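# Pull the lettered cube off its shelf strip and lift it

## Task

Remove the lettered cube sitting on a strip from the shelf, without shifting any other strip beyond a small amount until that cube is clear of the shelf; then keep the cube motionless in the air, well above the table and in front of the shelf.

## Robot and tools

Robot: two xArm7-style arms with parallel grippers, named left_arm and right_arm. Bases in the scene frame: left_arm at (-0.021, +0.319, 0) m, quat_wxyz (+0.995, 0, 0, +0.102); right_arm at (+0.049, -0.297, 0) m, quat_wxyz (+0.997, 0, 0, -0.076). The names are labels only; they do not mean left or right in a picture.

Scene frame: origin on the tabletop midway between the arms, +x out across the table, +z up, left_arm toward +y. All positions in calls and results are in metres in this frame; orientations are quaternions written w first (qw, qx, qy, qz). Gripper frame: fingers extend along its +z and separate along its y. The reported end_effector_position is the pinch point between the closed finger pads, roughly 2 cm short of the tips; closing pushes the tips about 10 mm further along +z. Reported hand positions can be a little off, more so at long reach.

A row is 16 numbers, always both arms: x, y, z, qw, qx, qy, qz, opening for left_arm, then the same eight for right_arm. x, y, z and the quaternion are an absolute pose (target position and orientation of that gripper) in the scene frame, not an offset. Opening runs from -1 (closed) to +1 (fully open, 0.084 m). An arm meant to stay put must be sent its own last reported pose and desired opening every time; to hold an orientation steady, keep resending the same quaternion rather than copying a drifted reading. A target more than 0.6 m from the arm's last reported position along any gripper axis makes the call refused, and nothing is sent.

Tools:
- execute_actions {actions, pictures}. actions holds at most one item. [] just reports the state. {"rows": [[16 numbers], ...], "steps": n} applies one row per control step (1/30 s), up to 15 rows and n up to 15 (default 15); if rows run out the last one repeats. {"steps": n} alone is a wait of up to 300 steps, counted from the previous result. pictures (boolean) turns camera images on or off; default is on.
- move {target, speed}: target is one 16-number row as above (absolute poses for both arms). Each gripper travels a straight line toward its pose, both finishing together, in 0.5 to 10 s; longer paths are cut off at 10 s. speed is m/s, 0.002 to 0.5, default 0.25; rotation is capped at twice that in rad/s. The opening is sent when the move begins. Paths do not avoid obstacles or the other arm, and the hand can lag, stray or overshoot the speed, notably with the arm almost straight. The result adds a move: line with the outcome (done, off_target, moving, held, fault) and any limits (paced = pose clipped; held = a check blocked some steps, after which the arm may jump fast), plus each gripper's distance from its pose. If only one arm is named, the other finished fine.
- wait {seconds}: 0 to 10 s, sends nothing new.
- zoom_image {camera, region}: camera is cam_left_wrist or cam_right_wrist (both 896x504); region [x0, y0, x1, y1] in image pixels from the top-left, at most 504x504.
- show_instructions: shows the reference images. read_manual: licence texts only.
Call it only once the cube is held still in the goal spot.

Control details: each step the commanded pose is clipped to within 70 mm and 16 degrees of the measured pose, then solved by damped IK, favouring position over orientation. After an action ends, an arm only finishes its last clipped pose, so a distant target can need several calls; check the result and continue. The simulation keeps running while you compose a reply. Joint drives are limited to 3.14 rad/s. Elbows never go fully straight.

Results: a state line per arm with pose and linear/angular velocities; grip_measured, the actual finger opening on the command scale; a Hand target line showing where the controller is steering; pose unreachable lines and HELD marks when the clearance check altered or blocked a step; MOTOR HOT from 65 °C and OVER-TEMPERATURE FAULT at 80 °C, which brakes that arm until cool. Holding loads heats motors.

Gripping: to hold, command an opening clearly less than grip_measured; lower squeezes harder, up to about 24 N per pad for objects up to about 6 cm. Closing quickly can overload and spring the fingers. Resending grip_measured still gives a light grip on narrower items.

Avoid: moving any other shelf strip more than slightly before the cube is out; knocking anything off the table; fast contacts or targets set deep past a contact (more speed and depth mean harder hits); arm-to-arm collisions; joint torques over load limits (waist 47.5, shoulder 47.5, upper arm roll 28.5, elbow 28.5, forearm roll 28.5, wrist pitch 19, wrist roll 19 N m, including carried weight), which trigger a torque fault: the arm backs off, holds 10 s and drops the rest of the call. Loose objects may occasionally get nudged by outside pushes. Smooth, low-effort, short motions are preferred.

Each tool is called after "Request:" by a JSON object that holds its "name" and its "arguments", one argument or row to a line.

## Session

Request:
{"name": "show_instructions", "arguments": {

}}

Request:
{"name": "execute_actions", "arguments": {
  "actions": []
}}

Reference images for this scene: manual page 1, manual page 2, manual page 3, manual page 4, manual page 5.

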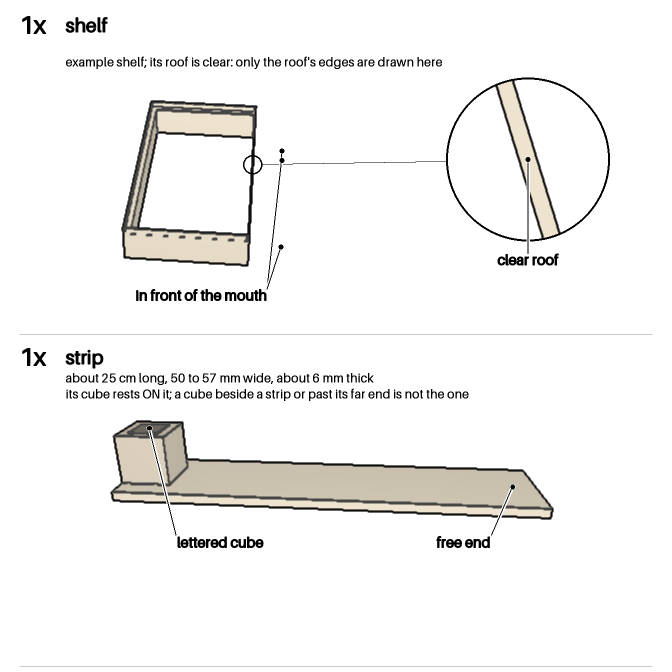

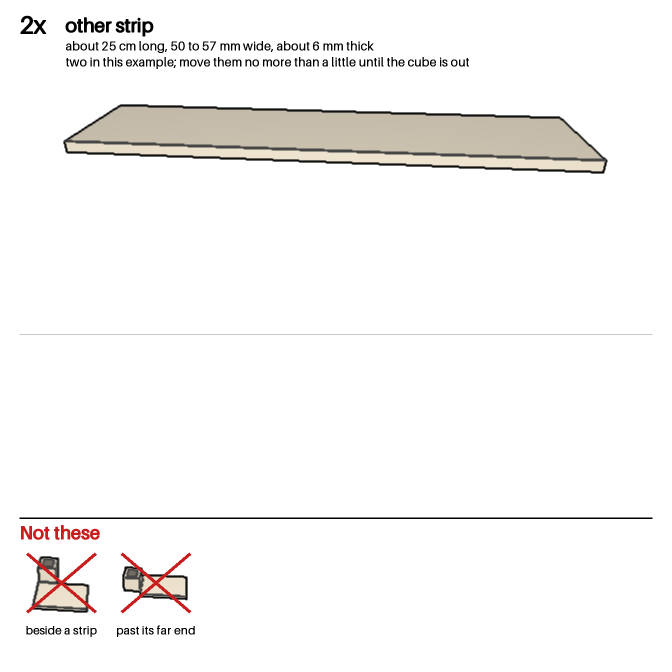

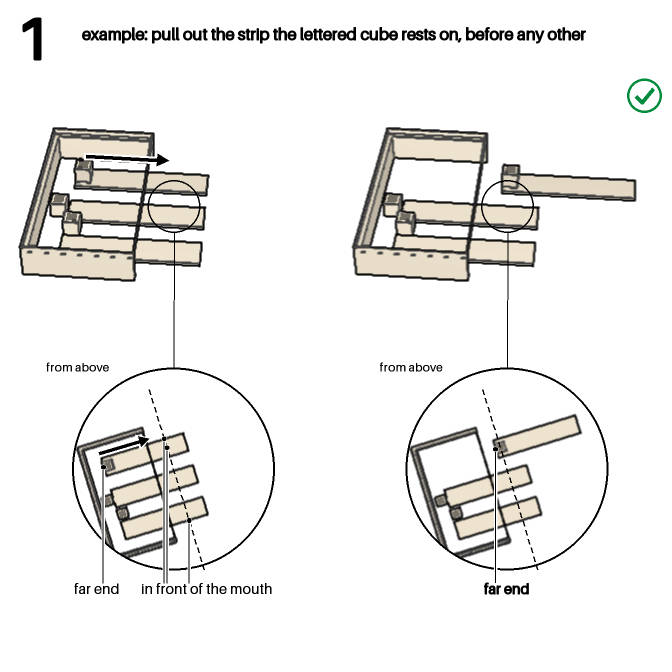

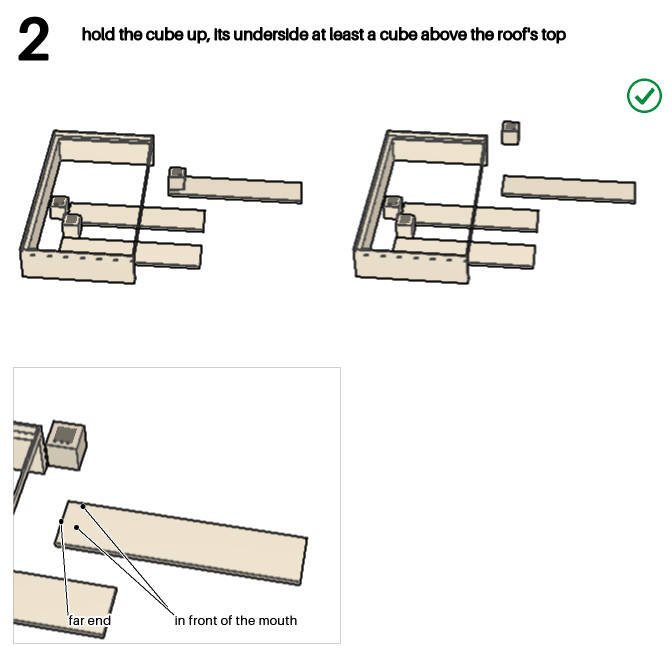

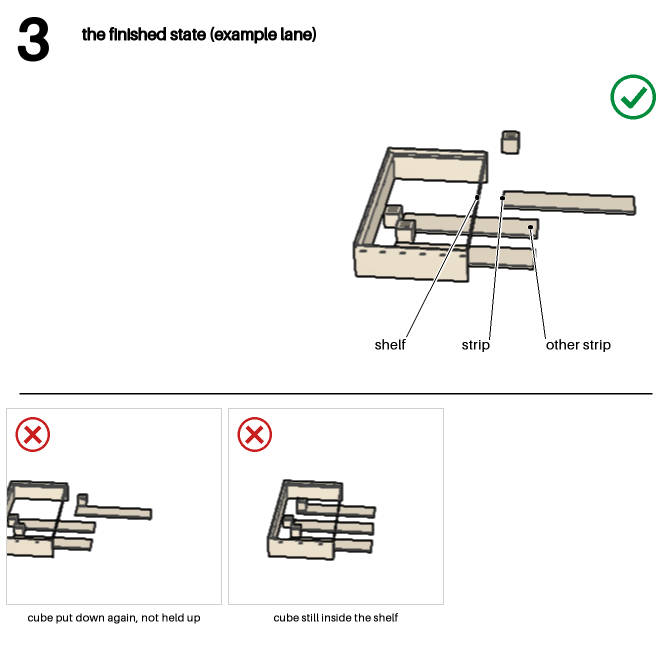

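Scene clock: 0.00 s of 4200.00 s.
left_arm: end_effector_position=(+0.4023, +0.5762, +0.1745) grip_measured=+1.00 end_effector_quat_wxyz=(+0.475, +0.666, -0.535, +0.210) end_effector_velocity=(+0.000, -0.000, -0.000) end_effector_angular_velocity=(-0.002, -0.000, +0.000) | right_arm: end_effector_position=(+0.4784, +0.1235, +0.2840) grip_measured=+1.00 end_effector_quat_wxyz=(+0.024, +0.201, +0.833, +0.514) end_effector_velocity=(-0.000, +0.000, -0.000) end_effector_angular_velocity=(-0.000, +0.001, +0.000)
Joint positions: left_arm=[ 0.639  1.027 -0.07   2.291 -0.52   2.208  2.031  0.084] | right_arm=[ 2.519 -0.693 -1.522  0.841  0.317 -0.054 -2.491  0.084]
Joint velocities: left_arm=[ 0.     0.001 -0.     0.    -0.001  0.    -0.    -0.   ] | right_arm=[ 0. -0. -0. -0. -0.  0.  0. -0.]
Motor temperatures (°C, as the motors report them): left_arm=[38 32 34 31 33 37 35] | right_arm=[30 29 32 33 33 37 37]
Hand target (left_arm): +0.402, +0.576, +0.175; +0.475, +0.666, -0.535, +0.210
Hand target (right_arm): +0.478, +0.123, +0.284; +0.024, +0.201, +0.833, +0.514
camera_calibration (this result's frames):
cam_left_wrist: T_world_to_cam=[[-0.910999, 0.0155427, 0.412117, 0.323204], [-0.348615, 0.504869, -0.789667, 0.0561211], [-0.220338, -0.863056, -0.454516, 0.794561], [0, 0, 0, 1]] pos_world=[0.489076, 0.652393, 0.27226]
cam_right_wrist: T_world_to_cam=[[0.306119, 0.384032, 0.871097, -0.414265], [0.918017, -0.361357, -0.163299, -0.279203], [0.252065, 0.849671, -0.463166, 0.0367717], [0, 0, 0, 1]] pos_world=[0.373858, 0.0269553, 0.332303]

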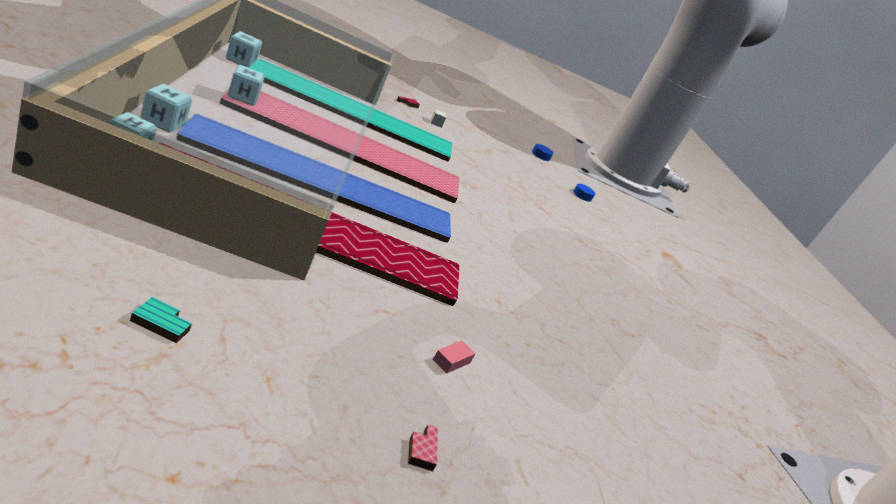

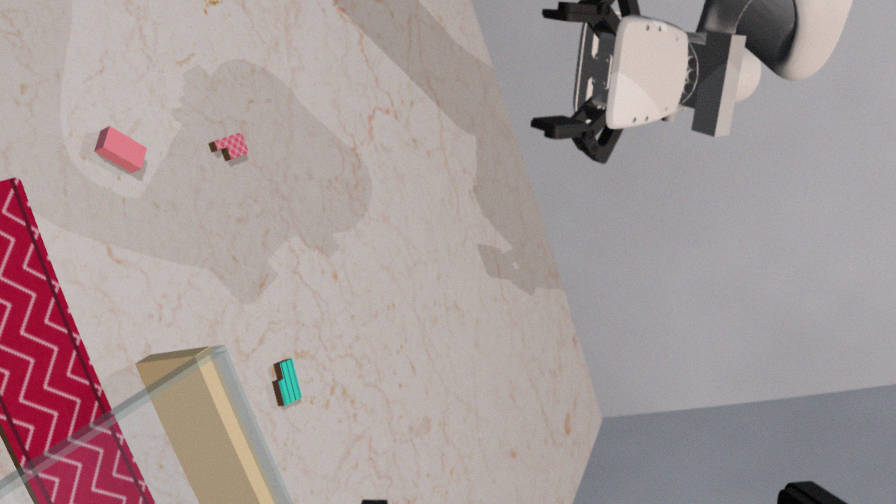

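Request:
{"name": "move", "arguments": {
  "target": [0.38,0.3,0.45,0,1,0,0,1, 0.4,-0.4,0.38,0,0,1,0,1]
}}

Scene clock: 8.07 s of 4200.00 s.
left_arm: end_effector_position=(+0.3814, +0.3010, +0.4502) grip_measured=+1.00 end_effector_quat_wxyz=(-0.000, +1.000, +0.002, +0.001) end_effector_velocity=(-0.000, -0.005, +0.003) end_effector_angular_velocity=(+0.004, -0.001, -0.005) | right_arm: end_effector_position=(+0.3988, -0.3999, +0.3792) grip_measured=+1.00 end_effector_quat_wxyz=(-0.002, -0.000, +1.000, -0.001) end_effector_velocity=(+0.000, -0.002, +0.001) end_effector_angular_velocity=(-0.001, -0.002, -0.003)
Joint positions: left_arm=[ 0.259 -0.186 -0.43   1.583 -0.078  1.75   0.023  0.084] | right_arm=[ 1.246 -0.753 -0.858  1.234 -0.555  1.758 -2.862  0.084]
Joint velocities: left_arm=[-0.007  0.003 -0.007  0.012  0.004  0.007 -0.008  0.   ] | right_arm=[-0.002 -0.    -0.002  0.004 -0.003  0.001 -0.003  0.   ]
Motor temperatures (°C, as the motors report them): left_arm=[38 33 34 31 33 37 35] | right_arm=[30 29 33 33 33 37 37]
Hand target (left_arm): +0.381, +0.301, +0.450; -0.000, +1.000, +0.002, +0.001
Hand target (right_arm): +0.399, -0.400, +0.379; -0.002, +0.000, +1.000, -0.001
Off the commanded pose (left_arm): 0.002 m, 0 deg.
Off the commanded pose (right_arm): 0.001 m, 0 deg.
After step 90, 1.23 s passed at rest.
move: done
camera_calibration (this result's frames):
cam_left_wrist: T_world_to_cam=[[0.0123542, -0.999911, -0.0050286, 0.336092], [-0.99984, -0.0122878, -0.0130229, 0.459889], [0.01296, 0.00518868, -0.999903, 0.572925], [0, 0, 0, 1]] pos_world=[0.448238, 0.33874, 0.580549]
cam_right_wrist: T_world_to_cam=[[-0.00300597, 0.999983, 0.00491646, 0.42617], [0.999994, 0.00301526, -0.00188369, -0.32792], [-0.00189848, 0.00491077, -0.999986, 0.512641], [0, 0, 0, 1]] pos_world=[0.330173, -0.427692, 0.509921]

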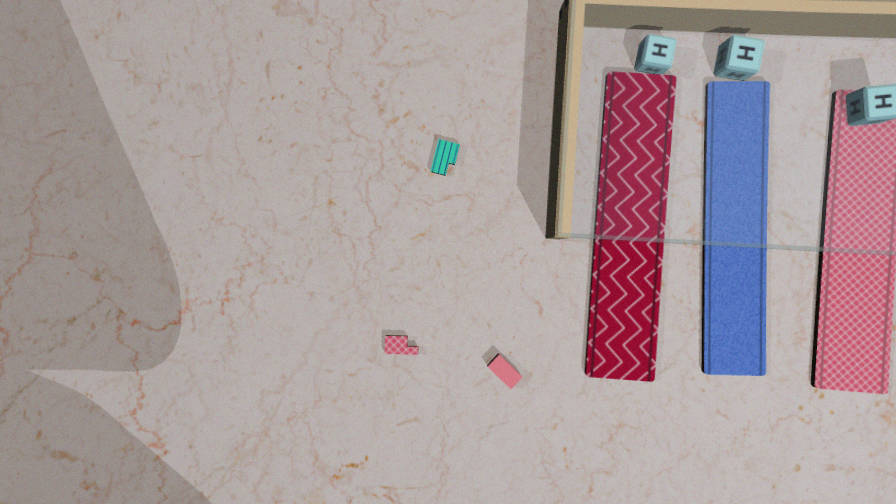

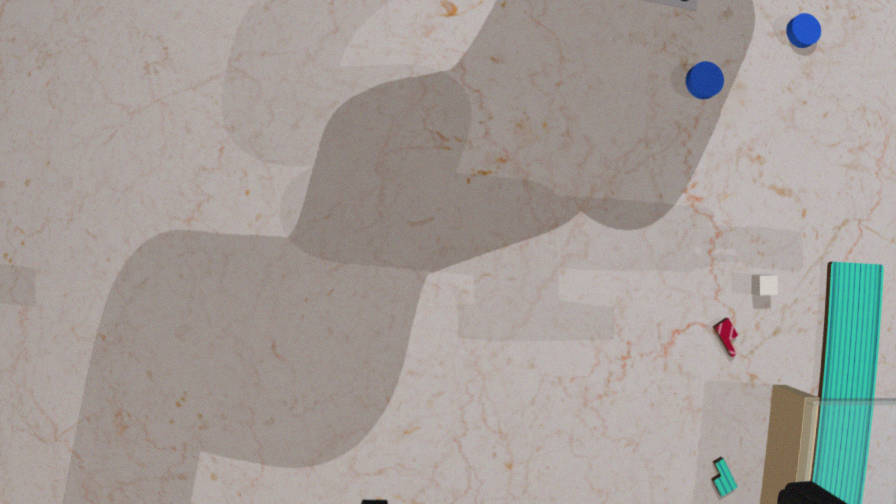

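Request:
{"name": "move", "arguments": {
  "target": [0.372,0.006,0.14,0,0.9995,-0.03,0,0.8, 0.4,-0.4,0.38,0,0,1,0,1]
}}

Scene clock: 19.63 s of 4200.00 s.
left_arm: end_effector_position=(+0.3739, +0.0057, +0.1404) grip_measured=+0.80 end_effector_quat_wxyz=(+0.000, +1.000, -0.031, +0.002) end_effector_velocity=(-0.002, -0.000, -0.004) end_effector_angular_velocity=(+0.007, +0.009, +0.001) | right_arm: end_effector_position=(+0.4000, -0.4000, +0.3800) grip_measured=+1.00 end_effector_quat_wxyz=(+0.000, +0.000, +1.000, -0.000) end_effector_velocity=(+0.000, -0.000, +0.000) end_effector_angular_velocity=(+0.001, -0.001, -0.000)
Joint positions: left_arm=[-0.093  0.298 -0.837  1.114  0.278  0.928 -0.809  0.077] | right_arm=[ 1.247 -0.754 -0.859  1.236 -0.555  1.755 -2.862  0.084]
Joint velocities: left_arm=[-0.009  0.012  0.005  0.003  0.008  0.006 -0.009 -0.   ] | right_arm=[-0.001 -0.     0.    -0.     0.    -0.001 -0.    -0.   ]
Motor temperatures (°C, as the motors report them): left_arm=[38 33 34 32 33 37 35] | right_arm=[30 29 33 34 33 37 37]
Hand target (left_arm): +0.374, +0.006, +0.140; -0.000, +1.000, -0.031, +0.001
Hand target (right_arm): +0.400, -0.400, +0.380; +0.000, +0.000, +1.000, -0.000
Off the commanded pose (left_arm): 0.002 m, 0 deg.
Off the commanded pose (right_arm): 0.000 m, 0 deg.
After step 90, 6.33 s passed at rest.
move: done
camera_calibration (this result's frames):
cam_left_wrist: T_world_to_cam=[[-0.0529761, -0.998586, -0.00446018, 0.0636857], [-0.998495, 0.0530338, -0.0140024, 0.443934], [0.0142191, 0.00371167, -0.999892, 0.264373], [0, 0, 0, 1]] pos_world=[0.442881, 0.0390708, 0.270844]
cam_right_wrist: T_world_to_cam=[[-0.00299043, 0.999965, 0.00778425, 0.425177], [0.999991, 0.00296757, 0.00294666, -0.330976], [0.00292345, 0.00779299, -0.999965, 0.512669], [0, 0, 0, 1]] pos_world=[0.330746, -0.428176, 0.510317]

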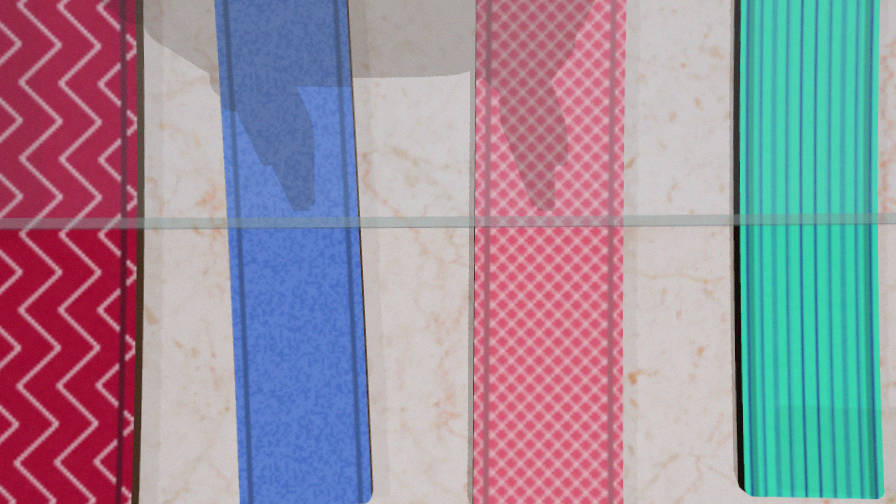

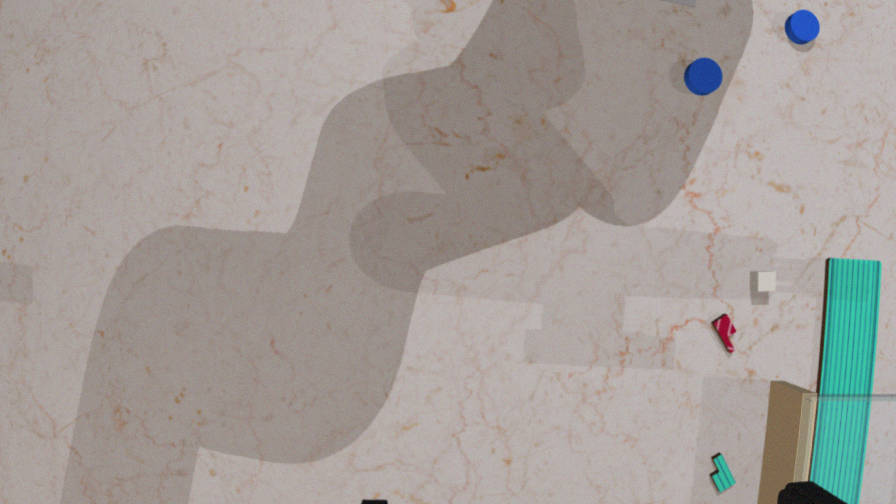

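Request:
{"name": "move", "arguments": {
  "target": [0.372,0.001,0.02,0,0.9998,-0.02,0,0.85, 0.4,-0.4,0.38,0,0,1,0,1],
  "speed": 0.1
}}

Request:
{"name": "move", "arguments": {
  "target": [0.372,0.001,0.02,0,0.9998,-0.02,0,0.0, 0.4,-0.4,0.38,0,0,1,0,1]
}}

Scene clock: 27.90 s of 4200.00 s.
left_arm: end_effector_position=(+0.3722, +0.0008, +0.0203) grip_measured=+0.85 end_effector_quat_wxyz=(+0.000, +1.000, -0.020, +0.001) end_effector_velocity=(+0.000, +0.003, -0.003) end_effector_angular_velocity=(+0.004, +0.003, +0.003) | right_arm: end_effector_position=(+0.4000, -0.4000, +0.3800) grip_measured=+1.00 end_effector_quat_wxyz=(-0.000, -0.000, +1.000, +0.000) end_effector_velocity=(+0.000, -0.000, -0.000) end_effector_angular_velocity=(+0.000, -0.001, -0.000)
Joint positions: left_arm=[-0.233  0.557 -0.67   1.067  0.544  0.688 -1.017  0.078] | right_arm=[ 1.247 -0.754 -0.859  1.236 -0.555  1.755 -2.862  0.084]
Joint velocities: left_arm=[ 0.001  0.004  0.004 -0.002  0.003 -0.001 -0.002  0.   ] | right_arm=[ 0.    -0.    -0.001  0.    -0.001 -0.001 -0.    -0.   ]
Motor temperatures (°C, as the motors report them): left_arm=[38 33 34 32 33 37 35] | right_arm=[30 29 33 34 33 37 37]
Hand target (left_arm): +0.372, +0.001, +0.020; -0.000, +1.000, -0.020, +0.000
Hand target (right_arm): +0.400, -0.400, +0.380; +0.000, -0.000, +1.000, +0.000
Off the commanded pose (left_arm): 0.000 m, 0 deg.
Off the commanded pose (right_arm): 0.000 m, 0 deg.
After step 90, 3.67 s passed at rest.
move: done
camera_calibration (this result's frames):
cam_left_wrist: T_world_to_cam=[[-0.0321094, -0.999475, -0.00433144, 0.0503534], [-0.999412, 0.0321589, -0.0118657, 0.441179], [0.0119987, 0.0039479, -0.99992, 0.145079], [0, 0, 0, 1]] pos_world=[0.440796, 0.0355663, 0.15052]
cam_right_wrist: T_world_to_cam=[[-0.0029931, 0.999965, 0.00779408, 0.425173], [0.999991, 0.00297026, 0.00294106, -0.330976], [0.00291781, 0.00780281, -0.999965, 0.512674], [0, 0, 0, 1]] pos_world=[0.33075, -0.428176, 0.510316]

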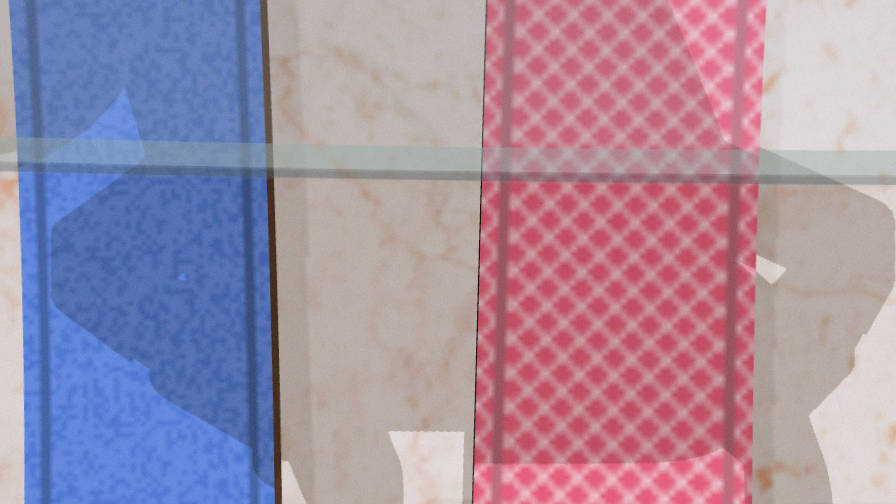

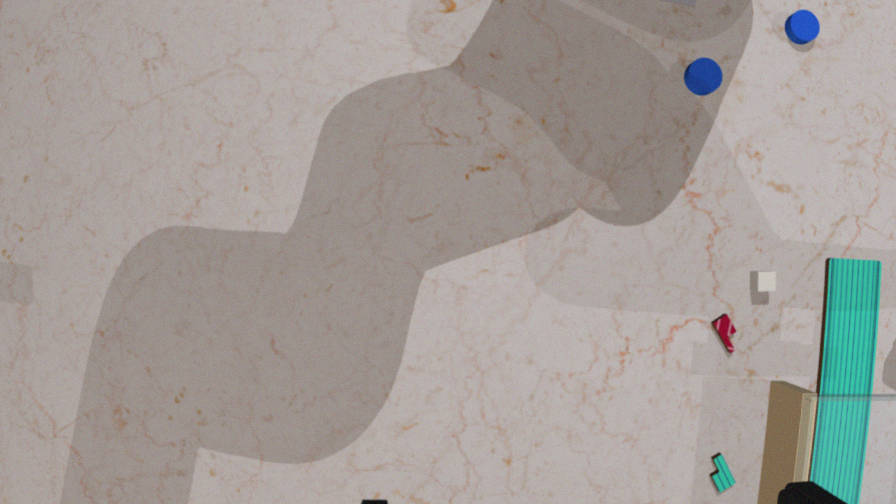

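Scene clock: 28.60 s of 4200.00 s.
left_arm: end_effector_position=(+0.3722, +0.0008, +0.0203) grip_measured=+0.30 end_effector_quat_wxyz=(+0.000, +1.000, -0.020, +0.000) end_effector_velocity=(-0.000, +0.000, -0.001) end_effector_angular_velocity=(+0.000, +0.001, +0.000) | right_arm: end_effector_position=(+0.4000, -0.4000, +0.3800) grip_measured=+1.00 end_effector_quat_wxyz=(-0.000, -0.000, +1.000, -0.000) end_effector_velocity=(-0.000, -0.000, +0.000) end_effector_angular_velocity=(+0.001, +0.000, -0.000)
Joint positions: left_arm=[-0.233  0.557 -0.671  1.068  0.544  0.688 -1.016  0.057] | right_arm=[ 1.247 -0.754 -0.859  1.236 -0.555  1.755 -2.862  0.084]
Joint velocities: left_arm=[-0.     0.001  0.001 -0.    -0.    -0.    -0.     0.   ] | right_arm=[ 0.    -0.001 -0.     0.     0.     0.     0.    -0.   ]
Motor temperatures (°C, as the motors report them): left_arm=[38 33 34 32 33 37 35] | right_arm=[30 29 33 34 33 37 37]
Hand target (left_arm): +0.372, +0.001, +0.020; +0.000, +1.000, -0.020, -0.000
Hand target (right_arm): +0.400, -0.400, +0.380; +0.000, +0.000, +1.000, +0.000
Off the commanded pose (left_arm): 0.000 m, 0 deg.
Off the commanded pose (right_arm): 0.000 m, 0 deg.
move: done
camera_calibration (this result's frames):
cam_left_wrist: T_world_to_cam=[[-0.0317074, -0.999489, -0.00406499, 0.0501955], [-0.999429, 0.0317526, -0.0115802, 0.441184], [0.0117033, 0.00369549, -0.999925, 0.14524], [0, 0, 0, 1]] pos_world=[0.440824, 0.0356244, 0.150542]
cam_right_wrist: T_world_to_cam=[[-0.00299309, 0.999965, 0.00779388, 0.425173], [0.999991, 0.00297024, 0.00294108, -0.330976], [0.00291782, 0.00780261, -0.999965, 0.512674], [0, 0, 0, 1]] pos_world=[0.33075, -0.428176, 0.510316]

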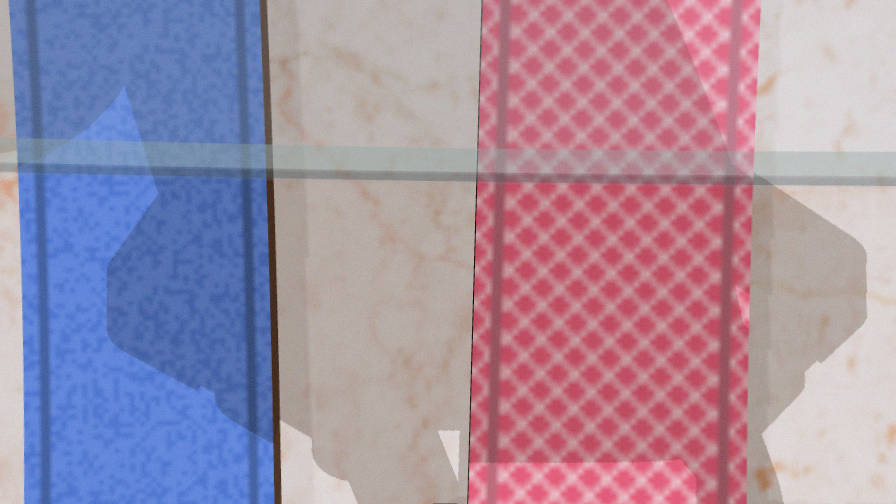

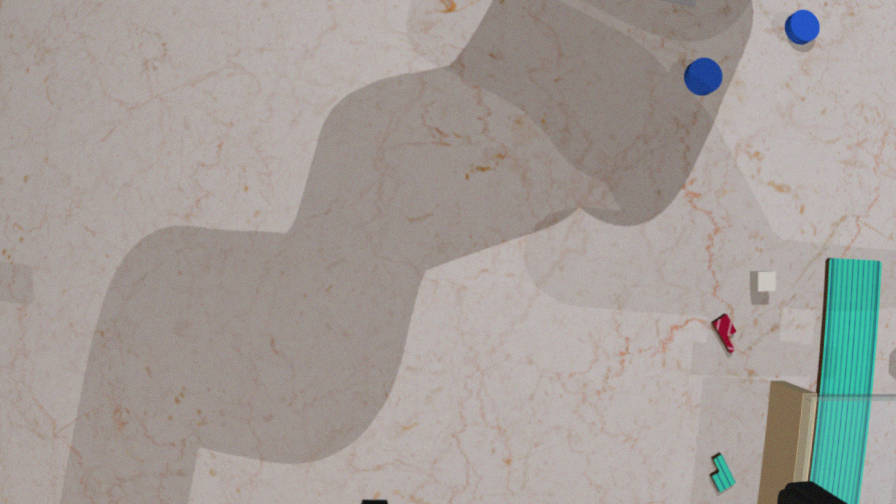

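Request:
{"name": "move", "arguments": {
  "target": [0.187,0.012,0.02,0,0.9998,-0.02,0,0.0, 0.4,-0.4,0.38,0,0,1,0,1],
  "speed": 0.06
}}

Request:
{"name": "move", "arguments": {
  "target": [0.187,0.012,0.02,0,0.9998,-0.02,0,0.85, 0.4,-0.4,0.38,0,0,1,0,1]
}}

Request:
{"name": "move", "arguments": {
  "target": [0.32,0.0,0.13,0,1,0,0,0.7, 0.4,-0.4,0.38,0,0,1,0,1],
  "speed": 0.15
}}

Scene clock: 39.10 s of 4200.00 s.
left_arm: end_effector_position=(+0.1866, +0.0113, +0.0200) grip_measured=+0.30 end_effector_quat_wxyz=(+0.000, +1.000, -0.020, -0.001) end_effector_velocity=(-0.000, +0.001, -0.000) end_effector_angular_velocity=(-0.000, +0.001, +0.004) | right_arm: end_effector_position=(+0.4000, -0.4000, +0.3800) grip_measured=+1.00 end_effector_quat_wxyz=(-0.000, +0.000, +1.000, +0.000) end_effector_velocity=(+0.000, +0.000, +0.000) end_effector_angular_velocity=(+0.000, -0.001, +0.000)
Joint positions: left_arm=[-0.209  0.196 -0.918  0.545  0.36   0.451 -1.199  0.057] | right_arm=[ 1.247 -0.754 -0.859  1.236 -0.555  1.755 -2.862  0.084]
Joint velocities: left_arm=[ 0.003 -0.002 -0.003 -0.003 -0.006 -0.001  0.001 -0.   ] | right_arm=[-0.    -0.001  0.    -0.    -0.    -0.     0.    -0.   ]
Motor temperatures (°C, as the motors report them): left_arm=[38 33 34 32 33 37 35] | right_arm=[30 29 33 34 33 37 37]
Hand target (left_arm): +0.187, +0.011, +0.020; +0.000, +1.000, -0.020, -0.000
Hand target (right_arm): +0.400, -0.400, +0.380; -0.000, -0.000, +1.000, -0.000
Off the commanded pose (left_arm): 0.001 m, 0 deg.
Off the commanded pose (right_arm): 0.000 m, 0 deg.
After step 90, 4.07 s passed at rest.
move: done
camera_calibration (this result's frames):
cam_left_wrist: T_world_to_cam=[[-0.032163, -0.999473, -0.00440587, 0.0548977], [-0.999434, 0.0322045, -0.00969155, 0.255301], [0.00982833, 0.00409167, -0.999943, 0.147385], [0, 0, 0, 1]] pos_world=[0.255474, 0.0460439, 0.150093]
cam_right_wrist: T_world_to_cam=[[-0.00299289, 0.999965, 0.00779406, 0.425173], [0.999991, 0.00297005, 0.00294106, -0.330976], [0.00291781, 0.0078028, -0.999965, 0.512674], [0, 0, 0, 1]] pos_world=[0.33075, -0.428176, 0.510316]

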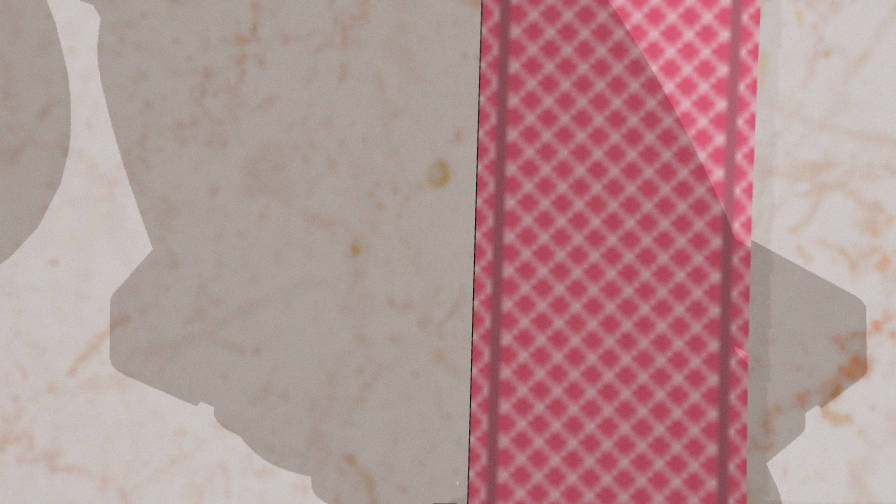

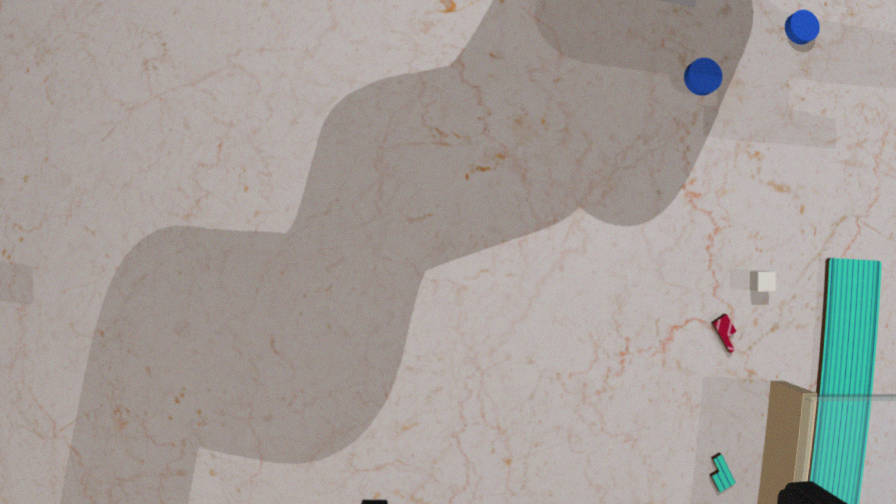

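Scene clock: 39.80 s of 4200.00 s.
left_arm: end_effector_position=(+0.1870, +0.0120, +0.0200) grip_measured=+0.85 end_effector_quat_wxyz=(-0.000, +1.000, -0.020, -0.000) end_effector_velocity=(+0.000, +0.000, +0.000) end_effector_angular_velocity=(+0.000, -0.001, -0.001) | right_arm: end_effector_position=(+0.4000, -0.4000, +0.3800) grip_measured=+1.00 end_effector_quat_wxyz=(+0.000, +0.000, +1.000, +0.000) end_effector_velocity=(+0.000, -0.000, +0.000) end_effector_angular_velocity=(+0.000, -0.002, -0.001)
Joint positions: left_arm=[-0.207  0.194 -0.919  0.543  0.36   0.45  -1.197  0.078] | right_arm=[ 1.247 -0.754 -0.859  1.236 -0.555  1.755 -2.862  0.084]
Joint velocities: left_arm=[-0.001 -0.001  0.001 -0.    -0.001  0.     0.002  0.   ] | right_arm=[-0.     0.001  0.     0.001  0.    -0.001  0.    -0.   ]
Motor temperatures (°C, as the motors report them): left_arm=[38 33 34 32 33 37 35] | right_arm=[30 29 33 34 33 37 37]
Hand target (left_arm): +0.187, +0.012, +0.020; +0.000, +1.000, -0.020, -0.000
Hand target (right_arm): +0.400, -0.400, +0.380; -0.000, -0.000, +1.000, -0.000
Off the commanded pose (left_arm): 0.000 m, 0 deg.
Off the commanded pose (right_arm): 0.000 m, 0 deg.
move: done
camera_calibration (this result's frames):
cam_left_wrist: T_world_to_cam=[[-0.0316401, -0.999489, -0.00458604, 0.0555471], [-0.99944, 0.0316881, -0.0107913, 0.255673], [0.0109311, 0.00424203, -0.999931, 0.147193], [0, 0, 0, 1]] pos_world=[0.255678, 0.0467926, 0.150197]
cam_right_wrist: T_world_to_cam=[[-0.00299275, 0.999965, 0.00779427, 0.425173], [0.999991, 0.0029699, 0.00294134, -0.330976], [0.00291809, 0.00780301, -0.999965, 0.512674], [0, 0, 0, 1]] pos_world=[0.33075, -0.428176, 0.510316]

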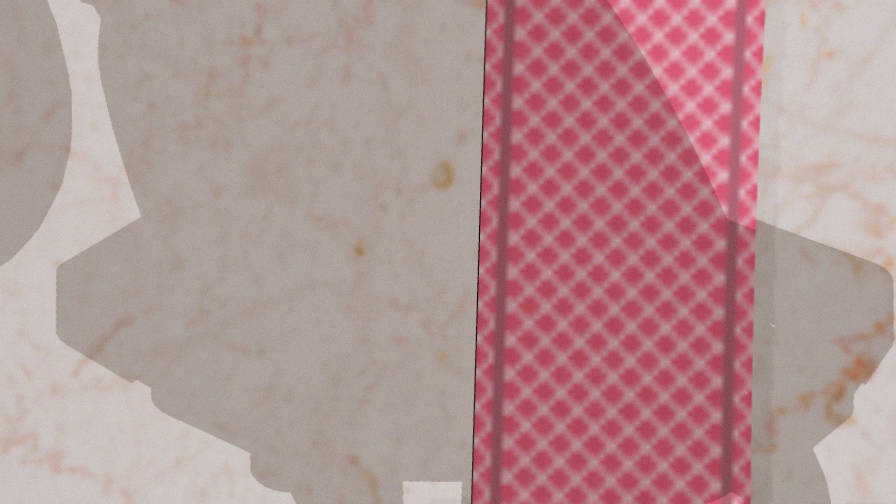

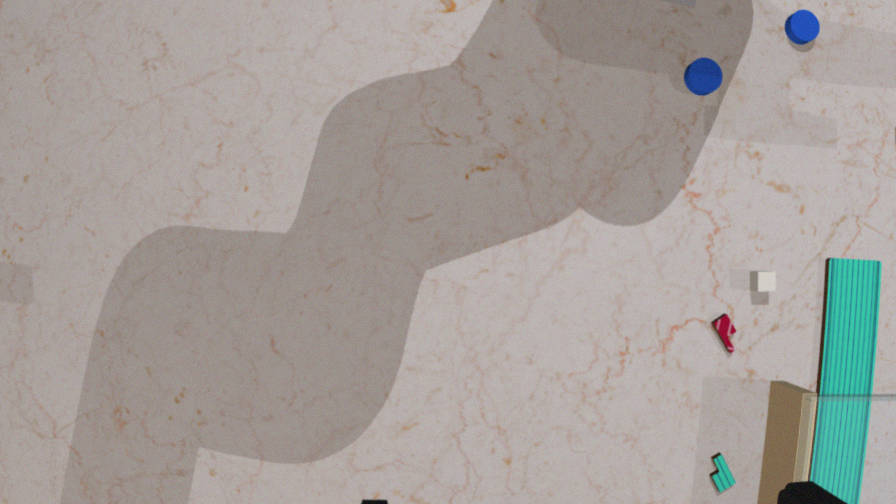

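Scene clock: 41.33 s of 4200.00 s.
left_arm: end_effector_position=(+0.3195, +0.0008, +0.1296) grip_measured=+0.70 end_effector_quat_wxyz=(-0.000, +1.000, -0.000, -0.000) end_effector_velocity=(+0.003, -0.001, +0.003) end_effector_angular_velocity=(+0.001, -0.002, -0.001) | right_arm: end_effector_position=(+0.4000, -0.4000, +0.3800) grip_measured=+1.00 end_effector_quat_wxyz=(-0.000, -0.000, +1.000, -0.000) end_effector_velocity=(+0.000, +0.000, +0.000) end_effector_angular_velocity=(+0.001, -0.002, +0.000)
Joint positions: left_arm=[-0.057  0.179 -0.922  0.951  0.19   0.852 -0.892  0.073] | right_arm=[ 1.247 -0.754 -0.859  1.236 -0.555  1.755 -2.862  0.084]
Joint velocities: left_arm=[-0.002  0.004  0.003  0.013  0.005  0.01  -0.    -0.   ] | right_arm=[-0.    -0.001  0.     0.    -0.    -0.001 -0.     0.   ]
Motor temperatures (°C, as the motors report them): left_arm=[38 33 34 32 33 37 35] | right_arm=[30 29 33 34 33 37 37]
Hand target (left_arm): +0.320, +0.001, +0.130; -0.000, +1.000, +0.000, -0.000
Hand target (right_arm): +0.400, -0.400, +0.380; -0.000, +0.000, +1.000, +0.000
Off the commanded pose (left_arm): 0.001 m, 0 deg.
Off the commanded pose (right_arm): 0.000 m, 0 deg.
move: done
camera_calibration (this result's frames):
cam_left_wrist: T_world_to_cam=[[0.00824951, -0.999951, -0.00547762, 0.0364005], [-0.999915, -0.00819352, -0.0101674, 0.389725], [0.010122, 0.00556103, -0.999933, 0.255667], [0, 0, 0, 1]] pos_world=[0.386804, 0.0381702, 0.259812]
cam_right_wrist: T_world_to_cam=[[-0.00299318, 0.999965, 0.00779397, 0.425173], [0.999991, 0.00297033, 0.00294103, -0.330976], [0.00291777, 0.0078027, -0.999965, 0.512674], [0, 0, 0, 1]] pos_world=[0.33075, -0.428176, 0.510316]

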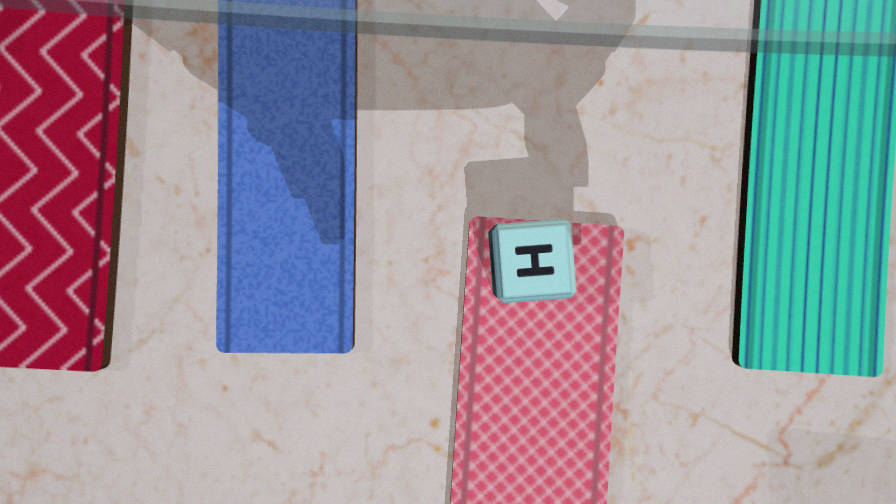

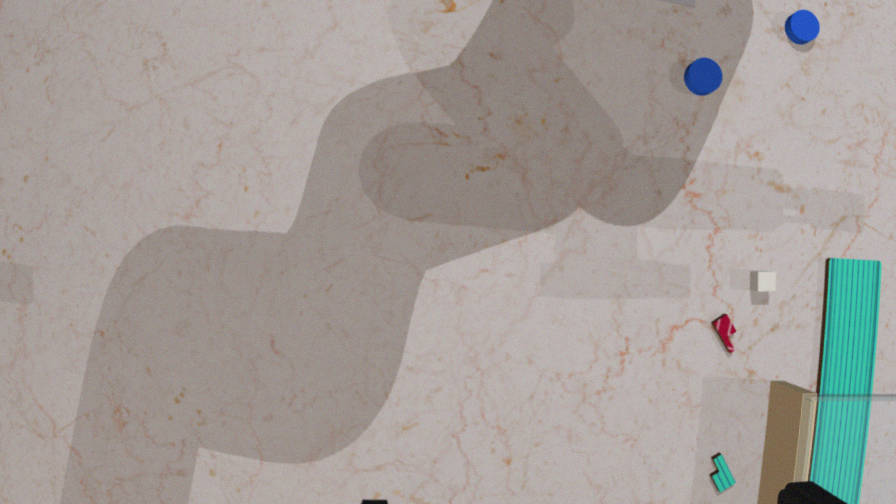

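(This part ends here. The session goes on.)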